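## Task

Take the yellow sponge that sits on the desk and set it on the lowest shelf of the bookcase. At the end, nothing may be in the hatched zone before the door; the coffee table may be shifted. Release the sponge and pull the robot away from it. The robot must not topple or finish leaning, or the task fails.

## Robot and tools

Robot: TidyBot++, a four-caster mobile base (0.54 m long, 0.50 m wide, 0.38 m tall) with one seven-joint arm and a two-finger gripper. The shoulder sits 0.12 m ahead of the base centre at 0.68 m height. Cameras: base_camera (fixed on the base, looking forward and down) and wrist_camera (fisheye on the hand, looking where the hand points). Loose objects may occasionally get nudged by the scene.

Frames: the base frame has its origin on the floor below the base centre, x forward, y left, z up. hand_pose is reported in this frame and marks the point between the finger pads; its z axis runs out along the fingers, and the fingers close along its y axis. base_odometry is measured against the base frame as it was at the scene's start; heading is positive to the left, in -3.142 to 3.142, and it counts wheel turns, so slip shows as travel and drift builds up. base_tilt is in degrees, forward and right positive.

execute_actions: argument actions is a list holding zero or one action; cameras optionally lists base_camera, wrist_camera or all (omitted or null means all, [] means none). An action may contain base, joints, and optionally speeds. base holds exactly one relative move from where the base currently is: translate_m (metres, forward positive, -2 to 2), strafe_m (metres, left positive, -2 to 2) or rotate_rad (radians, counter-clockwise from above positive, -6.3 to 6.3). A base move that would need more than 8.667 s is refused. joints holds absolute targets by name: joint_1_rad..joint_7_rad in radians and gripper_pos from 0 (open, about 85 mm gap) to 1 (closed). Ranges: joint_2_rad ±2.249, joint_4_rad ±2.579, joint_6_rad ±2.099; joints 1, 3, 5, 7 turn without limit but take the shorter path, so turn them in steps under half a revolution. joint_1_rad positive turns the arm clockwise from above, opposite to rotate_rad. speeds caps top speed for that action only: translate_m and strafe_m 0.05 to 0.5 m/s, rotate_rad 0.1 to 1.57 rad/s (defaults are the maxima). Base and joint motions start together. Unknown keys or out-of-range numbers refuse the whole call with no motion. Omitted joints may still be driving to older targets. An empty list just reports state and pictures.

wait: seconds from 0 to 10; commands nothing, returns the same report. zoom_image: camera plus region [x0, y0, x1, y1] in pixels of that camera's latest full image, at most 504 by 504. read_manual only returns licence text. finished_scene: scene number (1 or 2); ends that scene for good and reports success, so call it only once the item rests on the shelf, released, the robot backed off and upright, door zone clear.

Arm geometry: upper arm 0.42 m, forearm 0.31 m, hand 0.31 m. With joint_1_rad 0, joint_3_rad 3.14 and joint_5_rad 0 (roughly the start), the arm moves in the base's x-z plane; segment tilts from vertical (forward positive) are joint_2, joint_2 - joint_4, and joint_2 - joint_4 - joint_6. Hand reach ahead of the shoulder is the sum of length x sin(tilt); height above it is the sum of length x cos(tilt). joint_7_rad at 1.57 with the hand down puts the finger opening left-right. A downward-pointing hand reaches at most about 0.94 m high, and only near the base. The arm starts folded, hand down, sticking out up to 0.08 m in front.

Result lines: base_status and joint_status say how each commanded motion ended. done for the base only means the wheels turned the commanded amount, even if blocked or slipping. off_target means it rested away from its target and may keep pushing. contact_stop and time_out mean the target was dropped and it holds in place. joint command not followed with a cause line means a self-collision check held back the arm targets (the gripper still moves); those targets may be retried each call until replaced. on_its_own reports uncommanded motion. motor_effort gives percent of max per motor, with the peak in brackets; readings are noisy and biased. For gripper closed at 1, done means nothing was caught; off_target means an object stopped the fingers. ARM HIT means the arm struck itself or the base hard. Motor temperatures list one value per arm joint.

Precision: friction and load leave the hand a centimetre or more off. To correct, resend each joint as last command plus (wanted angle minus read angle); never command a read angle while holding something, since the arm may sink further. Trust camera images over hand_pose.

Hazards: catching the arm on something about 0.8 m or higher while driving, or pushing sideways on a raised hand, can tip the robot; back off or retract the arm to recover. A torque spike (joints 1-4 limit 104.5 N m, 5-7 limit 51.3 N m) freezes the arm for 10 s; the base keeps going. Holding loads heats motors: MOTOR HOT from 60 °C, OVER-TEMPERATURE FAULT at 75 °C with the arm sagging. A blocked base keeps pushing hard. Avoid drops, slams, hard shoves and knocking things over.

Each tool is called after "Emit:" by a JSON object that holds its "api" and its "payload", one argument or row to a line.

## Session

Emit:
{"api": "execute_actions", "payload": {
  "actions": []
}}

Scene clock: 0.00 s.
Motor temperatures (°C, as the motors report them): [36 31 27 33 37 34 38]
base_odometry: x=+0.000 y=+0.000 heading=+0.000 (m, m, rad; odometry frame)
base_tilt: forward=+0.0 right=-0.1 (deg)
base_status: not commanded
joint_positions: joint_1_rad=-0.041 joint_2_rad=-0.393 joint_3_rad=+3.156 joint_4_rad=-2.538 joint_5_rad=+0.027 joint_6_rad=-0.896 joint_7_rad=+1.549 gripper_pos=+0.000
joint_status: not commanded
motor_effort: joint_1_rad=+2 joint_2_rad=+0 joint_3_rad=+0 joint_4_rad=+15 joint_5_rad=-1 joint_6_rad=+1 joint_7_rad=+0 (%)
hand_pose: x=+0.2536 y=-0.0008 z=+0.5902 quat_wxyz=(+0.007, +0.999, +0.011, +0.051) (m; base frame)
pictures: base_camera, wrist_camera
camera_calibration (this result's frames):
wrist_camera: T_world_to_cam=[[0.0463719, -0.996942, 0.0629046, -0.0577069], [-0.990929, -0.0538609, -0.12312, 0.385381], [0.126132, -0.0566247, -0.990396, 0.6849], [0, 0, 0, 1]] pos_world=[0.298174, 0.00200888, 0.729401]
Images, in order (width x height): base_camera 644x364, wrist_camera 644x476.

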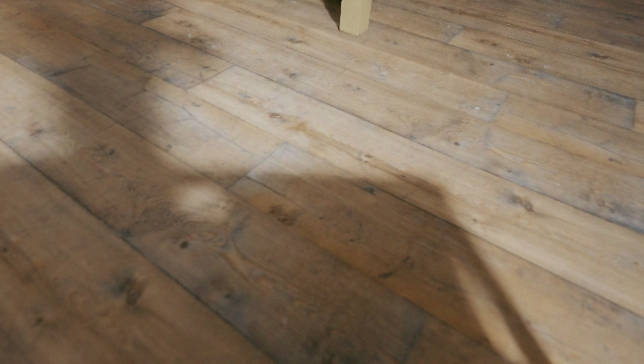

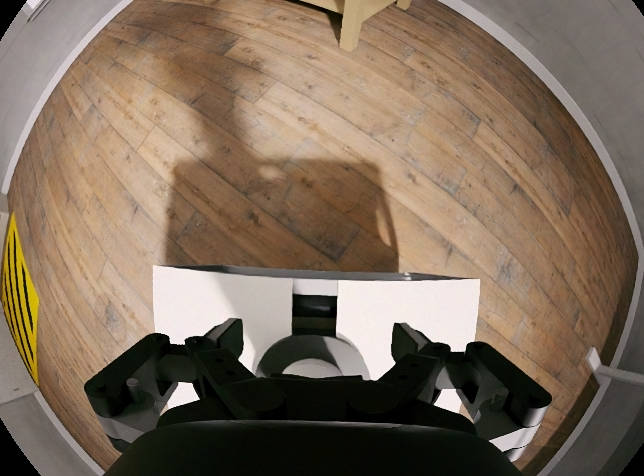

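Emit:
{"api": "zoom_image", "payload": {
  "camera": "base_camera",
  "region": [140, 0, 644, 364]
}}

Emit:
{"api": "zoom_image", "payload": {
  "camera": "wrist_camera",
  "region": [0, 160, 120, 420]
}}

Region (140, 0, 644, 364) of base_camera's 644x364 image, scaled by 1.000.

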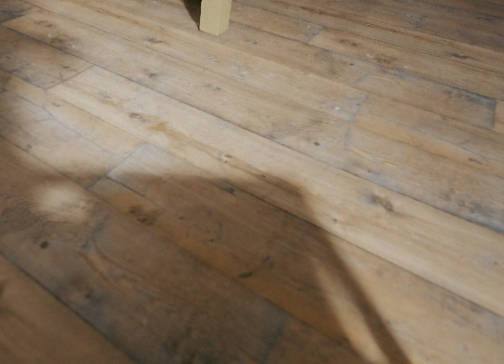

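Region (0, 160, 120, 420) of wrist_camera's 644x476 image, scaled by 1.938; it fills the left 233 columns of this view, and the rest is white.

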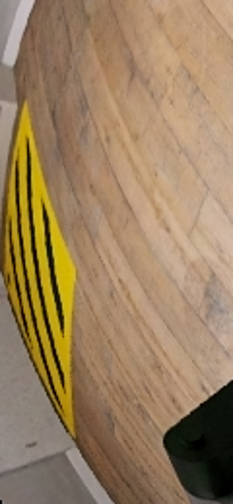

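Emit:
{"api": "execute_actions", "payload": {
  "actions": [
    {"base": {"rotate_rad": -0.58}, "joints": {"joint_1_rad": 1.9, "joint_2_rad": -0.373, "joint_3_rad": 3.13, "joint_4_rad": -1.85, "joint_5_rad": -0.02, "joint_6_rad": -0.4, "joint_7_rad": 1.59}}
  ]
}}

Scene clock: 3.67 s.
Motor temperatures (°C, as the motors report them): [36 31 27 33 37 34 38]
base_odometry: x=+0.000 y=+0.000 heading=-0.580 (m, m, rad; odometry frame)
base_tilt: forward=+0.0 right=-0.1 (deg)
base_status: done
joint_positions: joint_1_rad=+1.886 joint_2_rad=-0.387 joint_3_rad=+3.149 joint_4_rad=-1.862 joint_5_rad=+0.007 joint_6_rad=-0.432 joint_7_rad=+1.570 gripper_pos=+0.000
joint_status: all done
motor_effort: joint_1_rad=+1(2) joint_2_rad=-8(7) joint_3_rad=+1(1) joint_4_rad=+24(23) joint_5_rad=+0(0) joint_6_rad=+8(9) joint_7_rad=+0(0) (%)
hand_pose: x=-0.0232 y=-0.4250 z=+0.9989 quat_wxyz=(+0.471, +0.477, -0.661, +0.337) (m; base frame)
pictures: base_camera, wrist_camera
camera_calibration (this result's frames):
wrist_camera: T_world_to_cam=[[-0.936379, 0.347828, 0.0470121, 0.0711219], [0.0649771, 0.303411, -0.950642, 1.14159], [-0.344924, -0.887106, -0.306709, 0.0537213], [0, 0, 0, 1]] pos_world=[0.0109494, -0.323454, 1.09838]
Images, in order (width x height): base_camera 644x364, wrist_camera 644x476.

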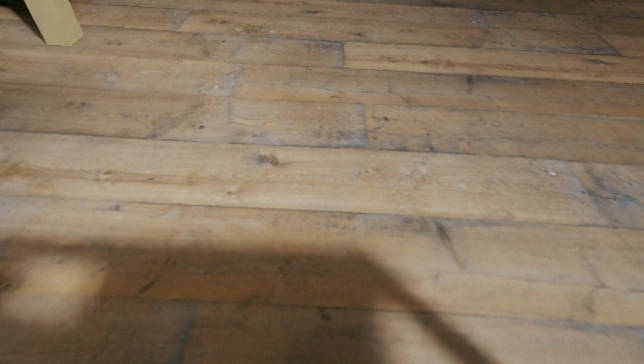

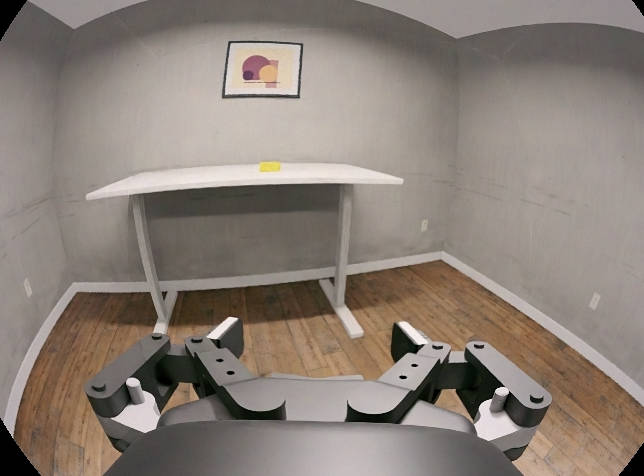

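Emit:
{"api": "zoom_image", "payload": {
  "camera": "wrist_camera",
  "region": [70, 140, 430, 350]
}}

Emit:
{"api": "zoom_image", "payload": {
  "camera": "wrist_camera",
  "region": [230, 150, 310, 195]
}}

Region (70, 140, 430, 350) of wrist_camera's 644x476 image, scaled by 1.400; it fills the top 294 rows of this view, and the rest is white.

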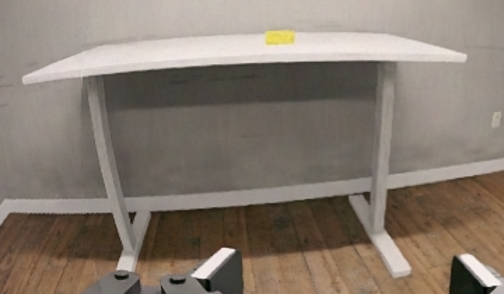

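Region (230, 150, 310, 195) of wrist_camera's 644x476 image, scaled by 6.300; it fills the top 284 rows of this view, and the rest is white.

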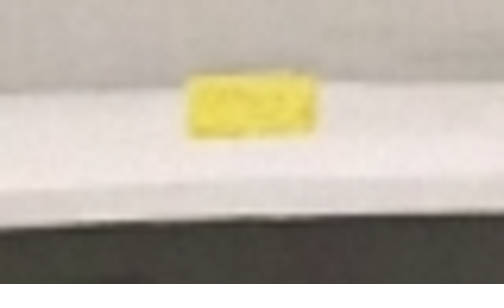

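Emit:
{"api": "execute_actions", "payload": {
  "actions": [
    {"base": {"translate_m": -1.2}, "joints": {"joint_1_rad": 1.0, "joint_2_rad": 0.1, "joint_4_rad": -1.0, "joint_6_rad": -1.0}}
  ],
  "cameras": ["wrist_camera"]
}}

Scene clock: 9.93 s.
Motor temperatures (°C, as the motors report them): [36 31 27 33 38 34 38]
base_odometry: x=-1.003 y=+0.658 heading=-0.580 (m, m, rad; odometry frame)
base_tilt: forward=+0.0 right=-0.1 (deg)
base_status: done
joint_positions: joint_1_rad=+1.011 joint_2_rad=+0.092 joint_3_rad=+3.144 joint_4_rad=-1.012 joint_5_rad=+0.005 joint_6_rad=-0.968 joint_7_rad=+1.570 gripper_pos=+0.000
joint_status: all done
motor_effort: joint_1_rad=+2(1) joint_2_rad=-24(25) joint_3_rad=+0(2) joint_4_rad=+21(25) joint_5_rad=+0(1) joint_6_rad=+8(9) joint_7_rad=+0(1) (%)
hand_pose: x=+0.4323 y=-0.5027 z=+1.0930 quat_wxyz=(+0.250, +0.752, -0.418, +0.445) (m; base frame)
pictures: wrist_camera
camera_calibration (this result's frames):
wrist_camera: T_world_to_cam=[[-0.862021, -0.504175, 0.0522298, 0.0541555], [-0.27172, 0.372659, -0.887295, 1.33612], [0.427888, -0.779059, -0.458234, 0.0565842], [0, 0, 0, 1]] pos_world=[0.385521, -0.426529, 1.20863]
Images, in order (width x height): wrist_camera 644x476.

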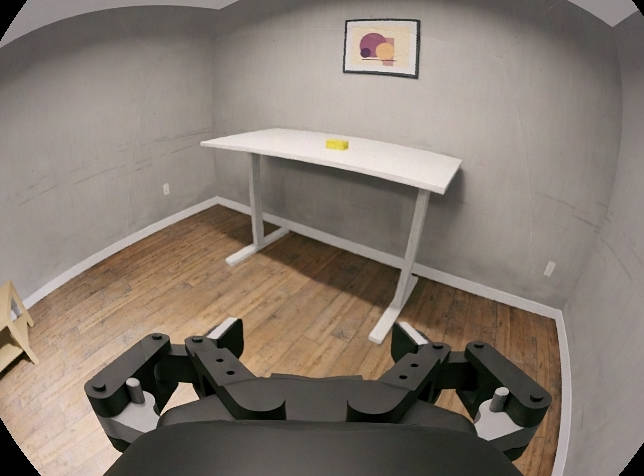

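Emit:
{"api": "zoom_image", "payload": {
  "camera": "wrist_camera",
  "region": [300, 120, 480, 210]
}}

Emit:
{"api": "zoom_image", "payload": {
  "camera": "wrist_camera",
  "region": [310, 128, 366, 162]
}}

Region (300, 120, 480, 210) of wrist_camera's 644x476 image, scaled by 2.800.

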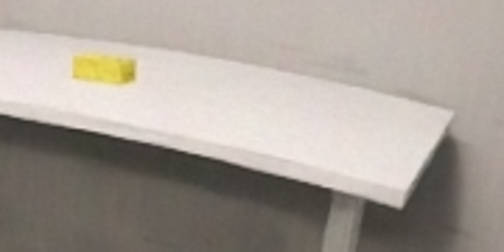

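Region (310, 128, 366, 162) of wrist_camera's 644x476 image, scaled by 9.000; it fills the top 306 rows of this view, and the rest is white.

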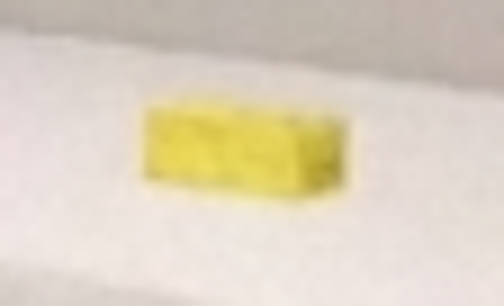

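Emit:
{"api": "execute_actions", "payload": {
  "actions": [
    {"base": {"strafe_m": -1.66}, "joints": {"joint_1_rad": -0.015}}
  ]
}}

Scene clock: 15.40 s.
Motor temperatures (°C, as the motors report them): [36 31 27 33 38 34 38]
base_odometry: x=-1.914 y=-0.730 heading=-0.580 (m, m, rad; odometry frame)
base_tilt: forward=+0.0 right=-0.2 (deg)
base_status: done
joint_positions: joint_1_rad=-0.004 joint_2_rad=+0.096 joint_3_rad=+3.142 joint_4_rad=-1.011 joint_5_rad=+0.004 joint_6_rad=-0.969 joint_7_rad=+1.570 gripper_pos=+0.000
joint_status: all done
motor_effort: joint_1_rad=+1(1) joint_2_rad=-24(26) joint_3_rad=+0(2) joint_4_rad=+21(22) joint_5_rad=+0(1) joint_6_rad=+8(9) joint_7_rad=-1(0) (%)
hand_pose: x=+0.7128 y=+0.0025 z=+1.0907 quat_wxyz=(+0.001, +0.861, +0.002, +0.508) (m; base frame)
pictures: base_camera, wrist_camera
camera_calibration (this result's frames):
wrist_camera: T_world_to_cam=[[-0.0234996, -0.998383, 0.0517529, -0.0451947], [-0.463711, -0.0349761, -0.885296, 1.35773], [0.885675, -0.0448024, -0.462139, 0.00528348], [0, 0, 0, 1]] pos_world=[0.623851, 0.00260306, 1.20677]
Images, in order (width x height): base_camera 644x364, wrist_camera 644x476.

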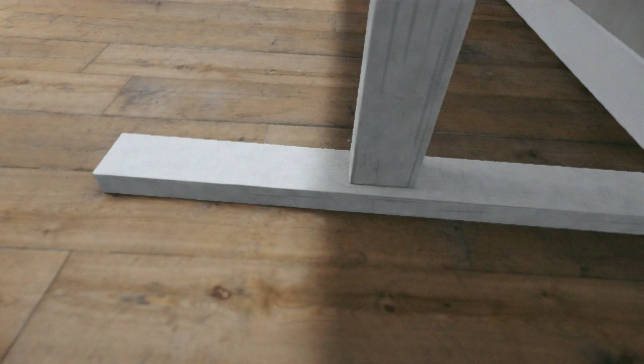

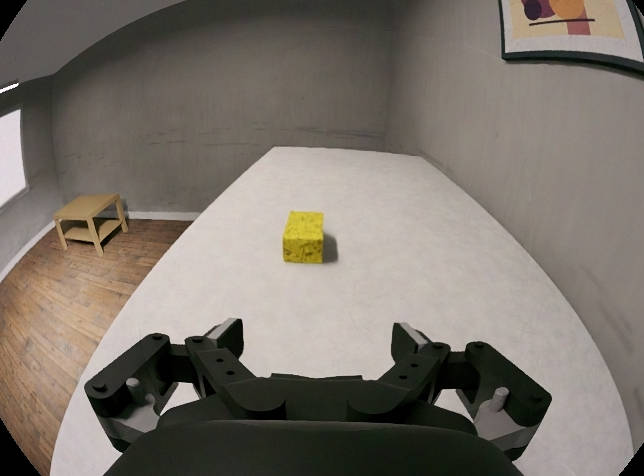

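Emit:
{"api": "zoom_image", "payload": {
  "camera": "wrist_camera",
  "region": [260, 195, 360, 275]
}}

Emit:
{"api": "zoom_image", "payload": {
  "camera": "wrist_camera",
  "region": [200, 300, 440, 400]
}}

Region (260, 195, 360, 275) of wrist_camera's 644x476 image, scaled by 5.040; it fills the top 403 rows of this view, and the rest is white.

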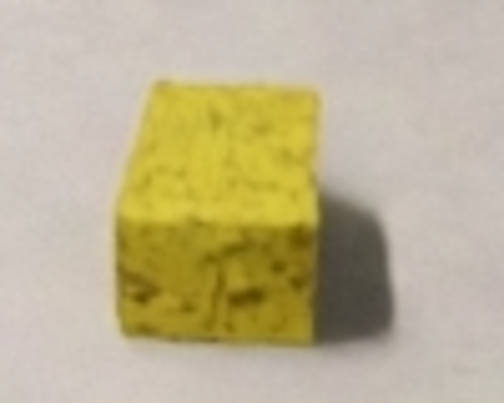

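Region (200, 300, 440, 400) of wrist_camera's 644x476 image, scaled by 2.100; it fills the top 210 rows of this view, and the rest is white.

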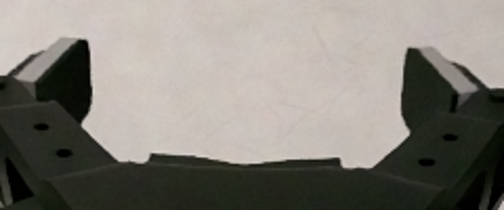

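Emit:
{"api": "execute_actions", "payload": {
  "actions": [
    {"joints": {"joint_1_rad": -0.05, "joint_2_rad": 0.436, "joint_4_rad": -0.962, "joint_6_rad": -0.511}}
  ],
  "cameras": ["wrist_camera"]
}}

Emit:
{"api": "zoom_image", "payload": {
  "camera": "wrist_camera",
  "region": [220, 210, 420, 360]
}}

Scene clock: 19.20 s.
Motor temperatures (°C, as the motors report them): [36 31 27 33 38 34 38]
base_odometry: x=-1.914 y=-0.730 heading=-0.580 (m, m, rad; odometry frame)
base_tilt: forward=+0.0 right=-0.1 (deg)
base_status: not commanded
joint_positions: joint_1_rad=-0.033 joint_2_rad=+0.440 joint_3_rad=+3.142 joint_4_rad=-0.972 joint_5_rad=+0.004 joint_6_rad=-0.544 joint_7_rad=+1.570 gripper_pos=+0.000
joint_status: all done
motor_effort: joint_1_rad=+1(1) joint_2_rad=-39(44) joint_3_rad=+0(0) joint_4_rad=+23(26) joint_5_rad=+0(0) joint_6_rad=+8(9) joint_7_rad=-1(0) (%)
hand_pose: x=+0.8967 y=+0.0265 z=+0.9953 quat_wxyz=(-0.008, +0.829, +0.014, +0.559) (m; base frame)
pictures: wrist_camera
camera_calibration (this result's frames):
wrist_camera: T_world_to_cam=[[0.00163154, -0.998808, 0.0487932, -0.0314952], [-0.352948, -0.0462282, -0.9345, 1.30937], [0.935642, -0.0156968, -0.352603, -0.355229], [0, 0, 0, 1]] pos_world=[0.794557, 0.0234961, 1.09989]
Images, in order (width x height): wrist_camera 644x476.

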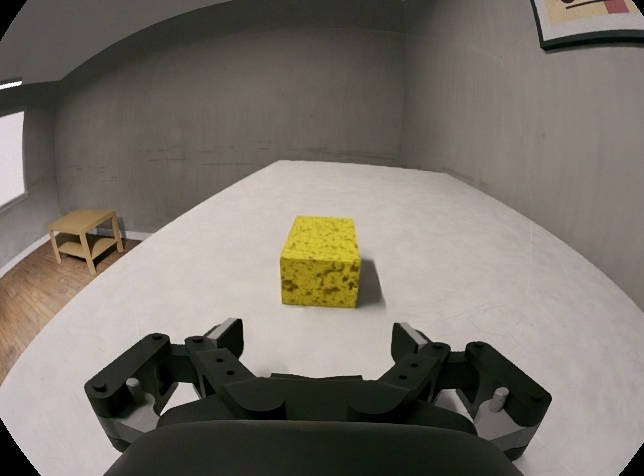

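Region (220, 210, 420, 360) of wrist_camera's 644x476 image, scaled by 2.520; it fills the top 378 rows of this view, and the rest is white.

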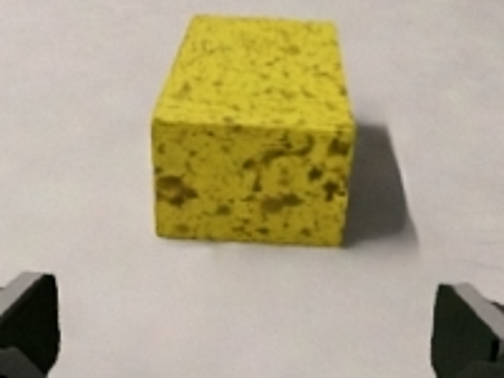

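Emit:
{"api": "execute_actions", "payload": {
  "actions": [
    {"base": {"translate_m": 0.10}, "speeds": {"translate_m": 0.15}}
  ],
  "cameras": ["wrist_camera"]
}}

Scene clock: 21.13 s.
Motor temperatures (°C, as the motors report them): [36 31 27 33 38 34 38]
base_odometry: x=-1.830 y=-0.785 heading=-0.581 (m, m, rad; odometry frame)
base_tilt: forward=+0.0 right=-0.2 (deg)
base_status: done
joint_positions: joint_1_rad=-0.034 joint_2_rad=+0.439 joint_3_rad=+3.142 joint_4_rad=-0.972 joint_5_rad=+0.004 joint_6_rad=-0.542 joint_7_rad=+1.570 gripper_pos=+0.000
joint_status: not commanded
motor_effort: joint_1_rad=+1(1) joint_2_rad=-38(42) joint_3_rad=-1(1) joint_4_rad=+23(24) joint_5_rad=+0(0) joint_6_rad=+9(9) joint_7_rad=-1(0) (%)
hand_pose: x=+0.8965 y=+0.0268 z=+0.9970 quat_wxyz=(-0.008, +0.828, +0.015, +0.560) (m; base frame)
pictures: wrist_camera
camera_calibration (this result's frames):
wrist_camera: T_world_to_cam=[[0.0018113, -0.998812, 0.0486928, -0.0313849], [-0.349943, -0.0462472, -0.935629, 1.30929], [0.936769, -0.015345, -0.349611, -0.358471], [0, 0, 0, 1]] pos_world=[0.794039, 0.0237027, 1.10121]
Images, in order (width x height): wrist_camera 644x476.

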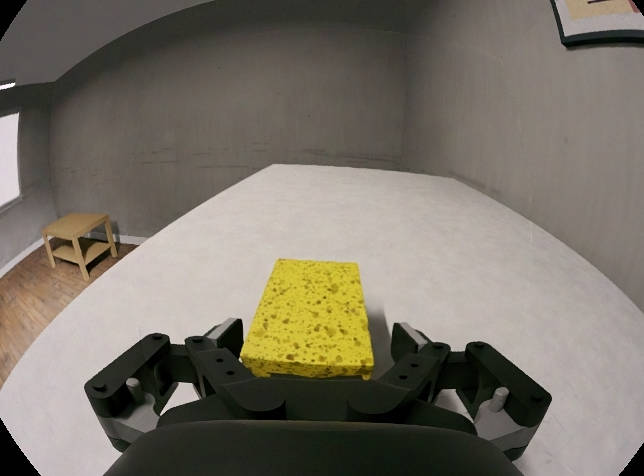

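Emit:
{"api": "zoom_image", "payload": {
  "camera": "wrist_camera",
  "region": [200, 250, 440, 400]
}}

Region (200, 250, 440, 400) of wrist_camera's 644x476 image, scaled by 2.100; it fills the top 315 rows of this view, and the rest is white.

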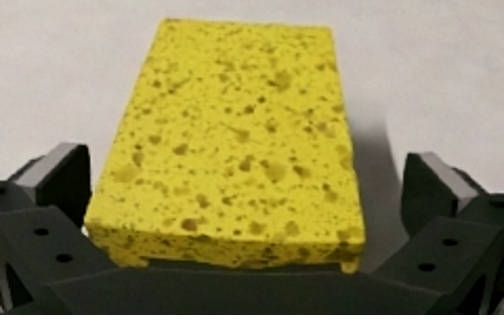

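Emit:
{"api": "execute_actions", "payload": {
  "actions": [
    {"joints": {"gripper_pos": 0.6}}
  ],
  "cameras": ["wrist_camera"]
}}

Scene clock: 22.23 s.
Motor temperatures (°C, as the motors report them): [36 31 27 33 38 34 38]
base_odometry: x=-1.830 y=-0.785 heading=-0.581 (m, m, rad; odometry frame)
base_tilt: forward=+0.0 right=-0.2 (deg)
base_status: not commanded
joint_positions: joint_1_rad=-0.034 joint_2_rad=+0.438 joint_3_rad=+3.142 joint_4_rad=-0.971 joint_5_rad=+0.004 joint_6_rad=-0.541 joint_7_rad=+1.570 gripper_pos=+0.403
joint_status: gripper_pos off_target (ended at +0.403, target +0.600)
motor_effort: joint_1_rad=+1(1) joint_2_rad=-40(40) joint_3_rad=+0(0) joint_4_rad=+24(24) joint_5_rad=+0(0) joint_6_rad=+9(9) joint_7_rad=+0(1) (%)
hand_pose: x=+0.8966 y=+0.0268 z=+0.9979 quat_wxyz=(-0.008, +0.828, +0.015, +0.561) (m; base frame)
pictures: wrist_camera
camera_calibration (this result's frames):
wrist_camera: T_world_to_cam=[[0.00172494, -0.998815, 0.0486345, -0.0312883], [-0.348205, -0.0461908, -0.93628, 1.30922], [0.937417, -0.0153197, -0.347872, -0.360545], [0, 0, 0, 1]] pos_world=[0.793911, 0.0236991, 1.10189]
Images, in order (width x height): wrist_camera 644x476.

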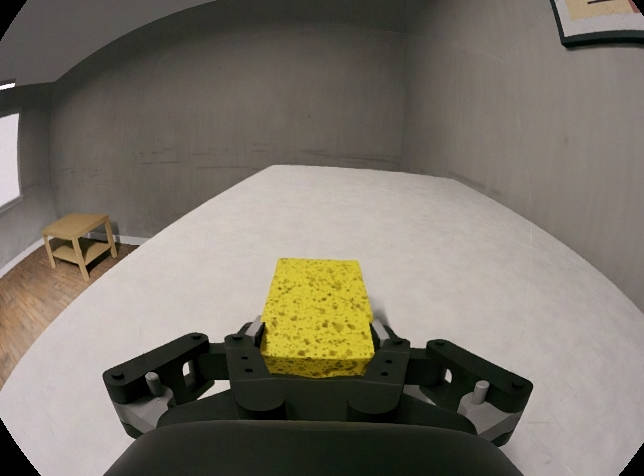

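Emit:
{"api": "execute_actions", "payload": {
  "actions": [
    {"base": {"translate_m": -0.40}, "joints": {"joint_2_rad": 0.2}}
  ],
  "cameras": ["wrist_camera"]
}}

Scene clock: 24.93 s.
Motor temperatures (°C, as the motors report them): [36 31 27 33 38 34 38]
base_odometry: x=-2.165 y=-0.565 heading=-0.581 (m, m, rad; odometry frame)
base_tilt: forward=+0.0 right=-0.2 (deg)
base_status: done
joint_positions: joint_1_rad=-0.037 joint_2_rad=+0.197 joint_3_rad=+3.142 joint_4_rad=-0.960 joint_5_rad=+0.004 joint_6_rad=-0.537 joint_7_rad=+1.570 gripper_pos=+0.403
joint_status: all done
motor_effort: joint_1_rad=+2(4) joint_2_rad=-29(45) joint_3_rad=+0(1) joint_4_rad=+22(26) joint_5_rad=+0(0) joint_6_rad=+9(11) joint_7_rad=-1(0) (%)
hand_pose: x=+0.7977 y=+0.0260 z=+1.1827 quat_wxyz=(-0.011, +0.749, +0.014, +0.662) (m; base frame)
pictures: wrist_camera
camera_calibration (this result's frames):
wrist_camera: T_world_to_cam=[[-0.00574703, -0.999233, 0.0387278, -0.0231864], [-0.0989177, -0.0379704, -0.994371, 1.3174], [0.995079, -0.00954554, -0.0986236, -0.544486], [0, 0, 0, 1]] pos_world=[0.671987, 0.021656, 1.25718]
Images, in order (width x height): wrist_camera 644x476.

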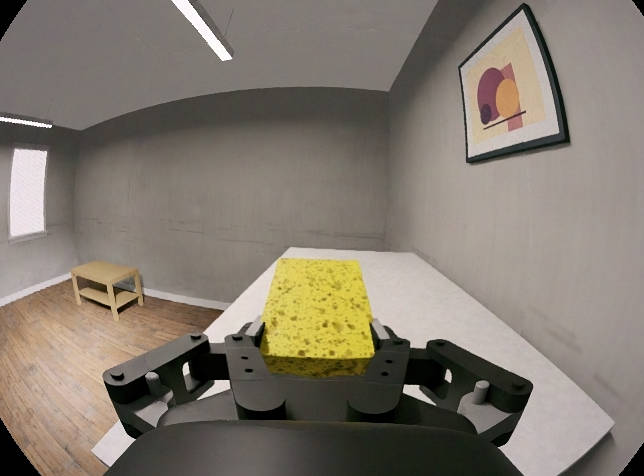

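Emit:
{"api": "execute_actions", "payload": {
  "actions": [
    {"base": {"strafe_m": 2.0}, "joints": {"joint_1_rad": -1.585, "joint_6_rad": -0.9}}
  ]
}}

Scene clock: 30.57 s.
Motor temperatures (°C, as the motors report them): [36 31 27 33 38 34 38]
base_odometry: x=-1.068 y=+1.108 heading=-0.581 (m, m, rad; odometry frame)
base_tilt: forward=+0.0 right=-0.2 (deg)
base_status: done
joint_positions: joint_1_rad=-1.575 joint_2_rad=+0.206 joint_3_rad=+3.137 joint_4_rad=-0.960 joint_5_rad=+0.003 joint_6_rad=-0.870 joint_7_rad=+1.570 gripper_pos=+0.403
joint_status: all done
motor_effort: joint_1_rad=+1(3) joint_2_rad=-29(33) joint_3_rad=+0(2) joint_4_rad=+22(23) joint_5_rad=+0(1) joint_6_rad=+8(9) joint_7_rad=+0(1) (%)
hand_pose: x=+0.1129 y=+0.6531 z=+1.0781 quat_wxyz=(-0.372, +0.599, +0.604, +0.371) (m; base frame)
pictures: base_camera, wrist_camera
camera_calibration (this result's frames):
wrist_camera: T_world_to_cam=[[0.998602, -0.0194833, 0.0491433, -0.160966], [0.0361127, -0.42749, -0.903298, 1.31045], [0.0386075, 0.90381, -0.426189, -0.00278107], [0, 0, 0, 1]] pos_world=[0.113524, 0.559582, 1.19045]
Images, in order (width x height): base_camera 644x364, wrist_camera 644x476.

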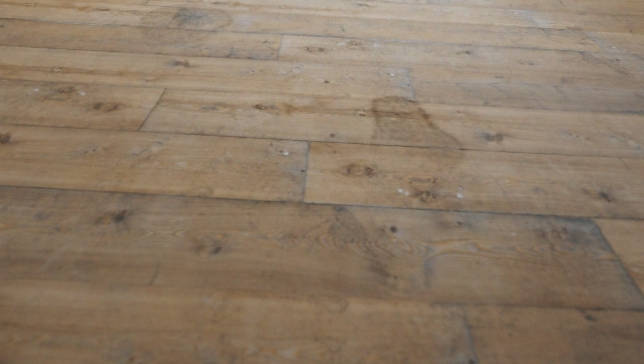

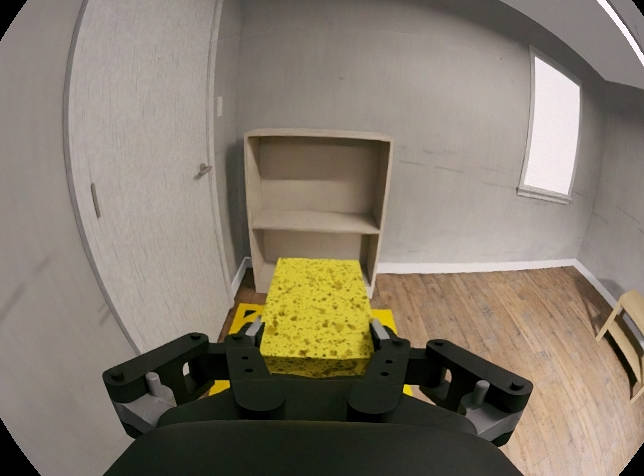

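Emit:
{"api": "zoom_image", "payload": {
  "camera": "wrist_camera",
  "region": [220, 120, 420, 320]
}}

Region (220, 120, 420, 320) of wrist_camera's 644x476 image, scaled by 2.520.

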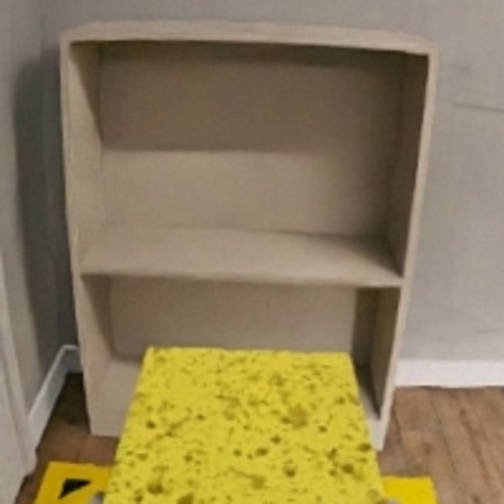

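Emit:
{"api": "execute_actions", "payload": {
  "actions": [
    {"base": {"strafe_m": 1.05}, "joints": {"joint_2_rad": 1.3, "joint_4_rad": -1.72, "joint_6_rad": 1.115}}
  ],
  "cameras": []
}}

Emit:
{"api": "execute_actions", "payload": {
  "actions": [
    {"joints": {"joint_2_rad": 1.728, "joint_4_rad": -1.30}}
  ],
  "cameras": ["wrist_camera"]
}}

Scene clock: 35.30 s.
Motor temperatures (°C, as the motors report them): [36 31 27 33 38 34 38]
base_odometry: x=-0.493 y=+1.986 heading=-0.580 (m, m, rad; odometry frame)
base_tilt: forward=+0.0 right=-0.2 (deg)
base_status: done
joint_positions: joint_1_rad=-1.575 joint_2_rad=+1.298 joint_3_rad=+3.137 joint_4_rad=-1.711 joint_5_rad=+0.003 joint_6_rad=+1.083 joint_7_rad=+1.570 gripper_pos=+0.403
joint_status: all done
motor_effort: joint_1_rad=+1(1) joint_2_rad=-45(50) joint_3_rad=+0(1) joint_4_rad=+8(23) joint_5_rad=+0(0) joint_6_rad=+9(10) joint_7_rad=+0(0) (%)
hand_pose: x=+0.1110 y=+0.7385 z=+0.3753 quat_wxyz=(-0.407, +0.579, +0.582, +0.401) (m; base frame)
pictures: none
No camera images: the call's "cameras" was empty. Leave "cameras" out to get every camera's image.

Scene clock: 37.20 s.
Motor temperatures (°C, as the motors report them): [36 31 27 33 38 34 38]
base_odometry: x=-0.493 y=+1.986 heading=-0.580 (m, m, rad; odometry frame)
base_tilt: forward=+0.0 right=-0.2 (deg)
base_status: not commanded
joint_positions: joint_1_rad=-1.575 joint_2_rad=+1.731 joint_3_rad=+3.137 joint_4_rad=-1.313 joint_5_rad=+0.003 joint_6_rad=+1.083 joint_7_rad=+1.570 gripper_pos=+0.403
joint_status: all done
motor_effort: joint_1_rad=+2(1) joint_2_rad=-45(48) joint_3_rad=+0(1) joint_4_rad=+7(7) joint_5_rad=+0(0) joint_6_rad=+9(10) joint_7_rad=+0(0) (%)
hand_pose: x=+0.1116 y=+0.7341 z=+0.1837 quat_wxyz=(-0.397, +0.586, +0.588, +0.391) (m; base frame)
pictures: wrist_camera
camera_calibration (this result's frames):
wrist_camera: T_world_to_cam=[[0.998908, -0.0234208, 0.0404261, -0.10968], [0.0293649, -0.358273, -0.933155, 0.492653], [0.0363388, 0.933323, -0.357194, -0.491196], [0, 0, 0, 1]] pos_world=[0.112943, 0.63238, 0.288704]
Images, in order (width x height): wrist_camera 644x476.

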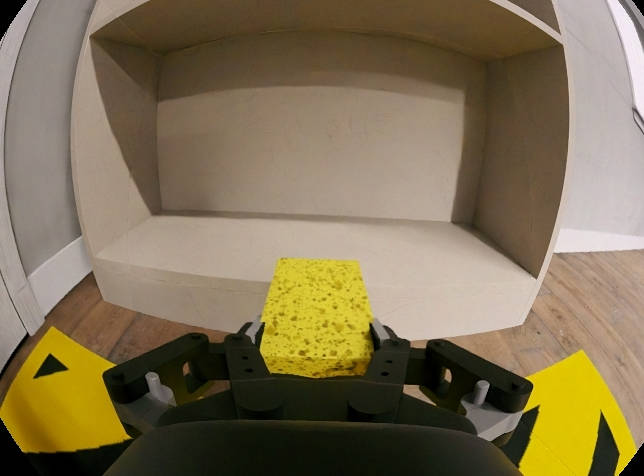

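Emit:
{"api": "zoom_image", "payload": {
  "camera": "wrist_camera",
  "region": [340, 200, 560, 350]
}}

Emit:
{"api": "zoom_image", "payload": {
  "camera": "wrist_camera",
  "region": [70, 200, 290, 350]
}}

Region (340, 200, 560, 350) of wrist_camera's 644x476 image, scaled by 2.291; it fills the top 344 rows of this view, and the rest is white.

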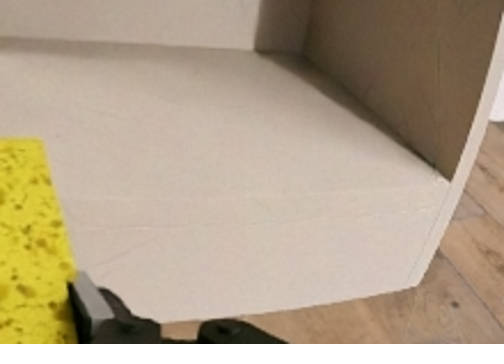

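Region (70, 200, 290, 350) of wrist_camera's 644x476 image, scaled by 2.291; it fills the top 344 rows of this view, and the rest is white.

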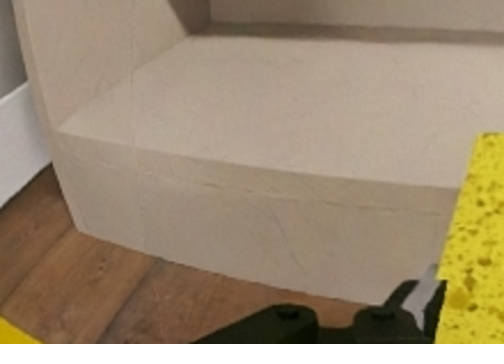

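Emit:
{"api": "execute_actions", "payload": {
  "actions": [
    {"base": {"strafe_m": 0.29}, "speeds": {"strafe_m": 0.3}}
  ],
  "cameras": ["wrist_camera"]
}}

Scene clock: 39.67 s.
Motor temperatures (°C, as the motors report them): [36 31 27 33 38 34 38]
base_odometry: x=-0.334 y=+2.229 heading=-0.580 (m, m, rad; odometry frame)
base_tilt: forward=+0.0 right=-0.2 (deg)
base_status: done
joint_positions: joint_1_rad=-1.575 joint_2_rad=+1.730 joint_3_rad=+3.137 joint_4_rad=-1.307 joint_5_rad=+0.003 joint_6_rad=+1.084 joint_7_rad=+1.570 gripper_pos=+0.403
joint_status: not commanded
motor_effort: joint_1_rad=+1(3) joint_2_rad=-45(46) joint_3_rad=+0(1) joint_4_rad=+7(8) joint_5_rad=+0(1) joint_6_rad=+9(9) joint_7_rad=+0(0) (%)
hand_pose: x=+0.1116 y=+0.7371 z=+0.1863 quat_wxyz=(-0.399, +0.585, +0.587, +0.393) (m; base frame)
pictures: wrist_camera
camera_calibration (this result's frames):
wrist_camera: T_world_to_cam=[[0.998909, -0.0237165, 0.0402344, -0.109446], [0.0293339, -0.351762, -0.93563, 0.491855], [0.0363428, 0.935789, -0.350683, -0.496142], [0, 0, 0, 1]] pos_world=[0.11293, 0.634704, 0.290609]
Images, in order (width x height): wrist_camera 644x476.

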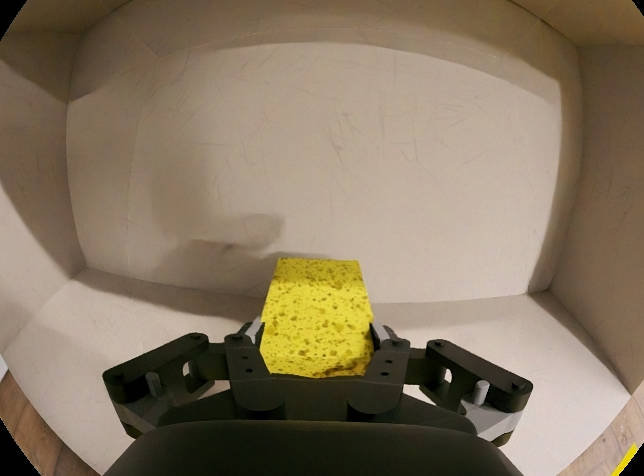

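Emit:
{"api": "execute_actions", "payload": {
  "actions": [
    {"joints": {"joint_2_rad": 1.853, "joint_4_rad": -1.172}}
  ],
  "cameras": ["wrist_camera"]
}}

Scene clock: 40.90 s.
Motor temperatures (°C, as the motors report them): [36 32 27 33 38 34 38]
base_odometry: x=-0.334 y=+2.229 heading=-0.580 (m, m, rad; odometry frame)
base_tilt: forward=+0.0 right=-0.2 (deg)
base_status: not commanded
joint_positions: joint_1_rad=-1.575 joint_2_rad=+1.844 joint_3_rad=+3.137 joint_4_rad=-1.181 joint_5_rad=+0.003 joint_6_rad=+1.096 joint_7_rad=+1.570 gripper_pos=+0.403
joint_status: all done
motor_effort: joint_1_rad=+1(1) joint_2_rad=-44(46) joint_3_rad=-1(1) joint_4_rad=+7(8) joint_5_rad=+0(0) joint_6_rad=+8(8) joint_7_rad=+0(0) (%)
hand_pose: x=+0.1118 y=+0.7332 z=+0.1470 quat_wxyz=(-0.406, +0.580, +0.582, +0.400) (m; base frame)
pictures: wrist_camera
camera_calibration (this result's frames):
wrist_camera: T_world_to_cam=[[0.998891, -0.0252729, 0.0397362, -0.107012], [0.0292281, -0.328889, -0.943916, 0.438125], [0.0369243, 0.94403, -0.327786, -0.515698], [0, 0, 0, 1]] pos_world=[0.113129, 0.628225, 0.248767]
Images, in order (width x height): wrist_camera 644x476.

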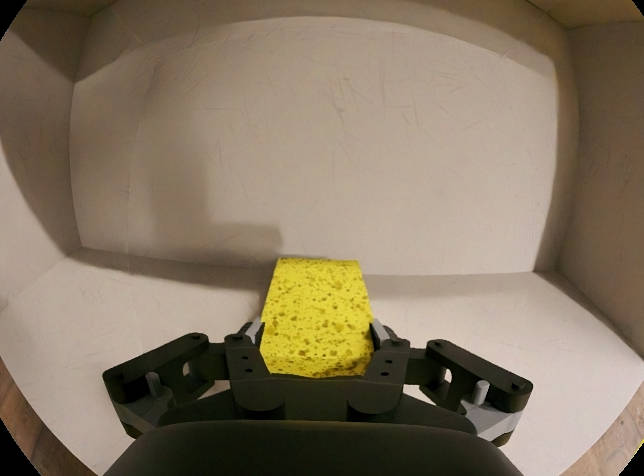

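Emit:
{"api": "execute_actions", "payload": {
  "actions": [
    {"joints": {"gripper_pos": 0.0, "joint_2_rad": 1.843}}
  ],
  "cameras": ["wrist_camera"]
}}

Scene clock: 41.87 s.
Motor temperatures (°C, as the motors report them): [36 32 27 33 38 34 38]
base_odometry: x=-0.334 y=+2.229 heading=-0.580 (m, m, rad; odometry frame)
base_tilt: forward=+0.0 right=-0.2 (deg)
base_status: not commanded
joint_positions: joint_1_rad=-1.575 joint_2_rad=+1.844 joint_3_rad=+3.137 joint_4_rad=-1.181 joint_5_rad=+0.003 joint_6_rad=+1.096 joint_7_rad=+1.570 gripper_pos=+0.000
joint_status: all done
motor_effort: joint_1_rad=+2(1) joint_2_rad=-44(45) joint_3_rad=+0(1) joint_4_rad=+7(7) joint_5_rad=+0(0) joint_6_rad=+9(9) joint_7_rad=+0(0) (%)
hand_pose: x=+0.1118 y=+0.7333 z=+0.1472 quat_wxyz=(-0.406, +0.580, +0.582, +0.400) (m; base frame)
pictures: wrist_camera
camera_calibration (this result's frames):
wrist_camera: T_world_to_cam=[[0.998891, -0.025284, 0.0397278, -0.107006], [0.029227, -0.328622, -0.944009, 0.438189], [0.0369238, 0.944123, -0.327519, -0.51588], [0, 0, 0, 1]] pos_world=[0.113129, 0.628347, 0.248945]
Images, in order (width x height): wrist_camera 644x476.

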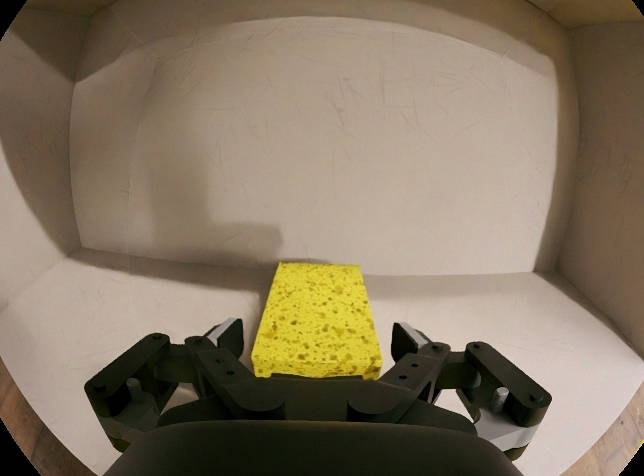

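Emit:
{"api": "execute_actions", "payload": {
  "actions": [
    {"base": {"strafe_m": -1.35}, "joints": {"joint_2_rad": 1.77, "joint_4_rad": -1.27}}
  ]
}}

Scene clock: 46.23 s.
Motor temperatures (°C, as the motors report them): [36 32 27 33 38 34 38]
base_odometry: x=-1.075 y=+1.100 heading=-0.580 (m, m, rad; odometry frame)
base_tilt: forward=+0.0 right=-0.2 (deg)
base_status: done
joint_positions: joint_1_rad=-1.577 joint_2_rad=+1.769 joint_3_rad=+3.137 joint_4_rad=-1.264 joint_5_rad=+0.003 joint_6_rad=+1.096 joint_7_rad=+1.570 gripper_pos=+0.000
joint_status: all done
motor_effort: joint_1_rad=+1(4) joint_2_rad=-45(46) joint_3_rad=+0(2) joint_4_rad=+7(8) joint_5_rad=+0(1) joint_6_rad=+9(9) joint_7_rad=+0(0) (%)
hand_pose: x=+0.1107 y=+0.7373 z=+0.1752 quat_wxyz=(-0.404, +0.581, +0.584, +0.398) (m; base frame)
pictures: base_camera, wrist_camera
camera_calibration (this result's frames):
wrist_camera: T_world_to_cam=[[0.998927, -0.0236679, 0.0398086, -0.108107], [0.0295551, -0.336, -0.941398, 0.470883], [0.0356566, 0.941564, -0.33494, -0.507121], [0, 0, 0, 1]] pos_world=[0.112156, 0.633146, 0.277737]
Images, in order (width x height): base_camera 644x364, wrist_camera 644x476.

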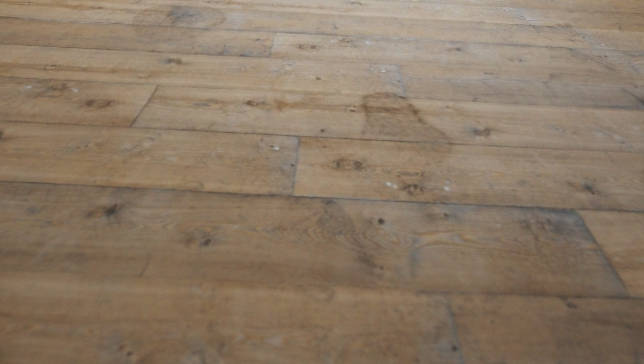

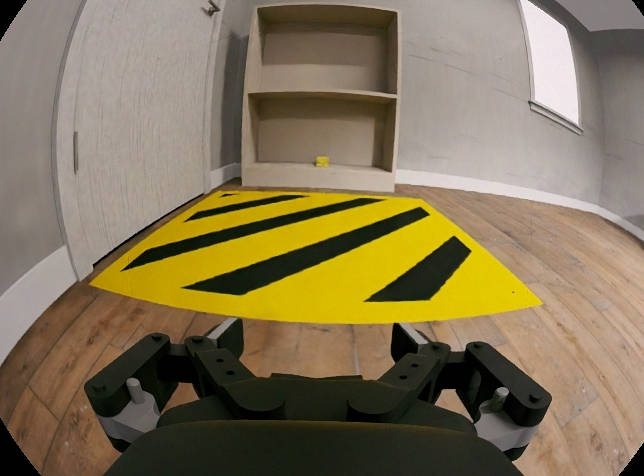

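The sponge is on the bottom shelf, and the fingertips are about 0.2 m short of the hatched area's edge.

Emit:
{"api": "finished_scene", "payload": {
  "scene": 2
}}

The scene is finished: the task was done.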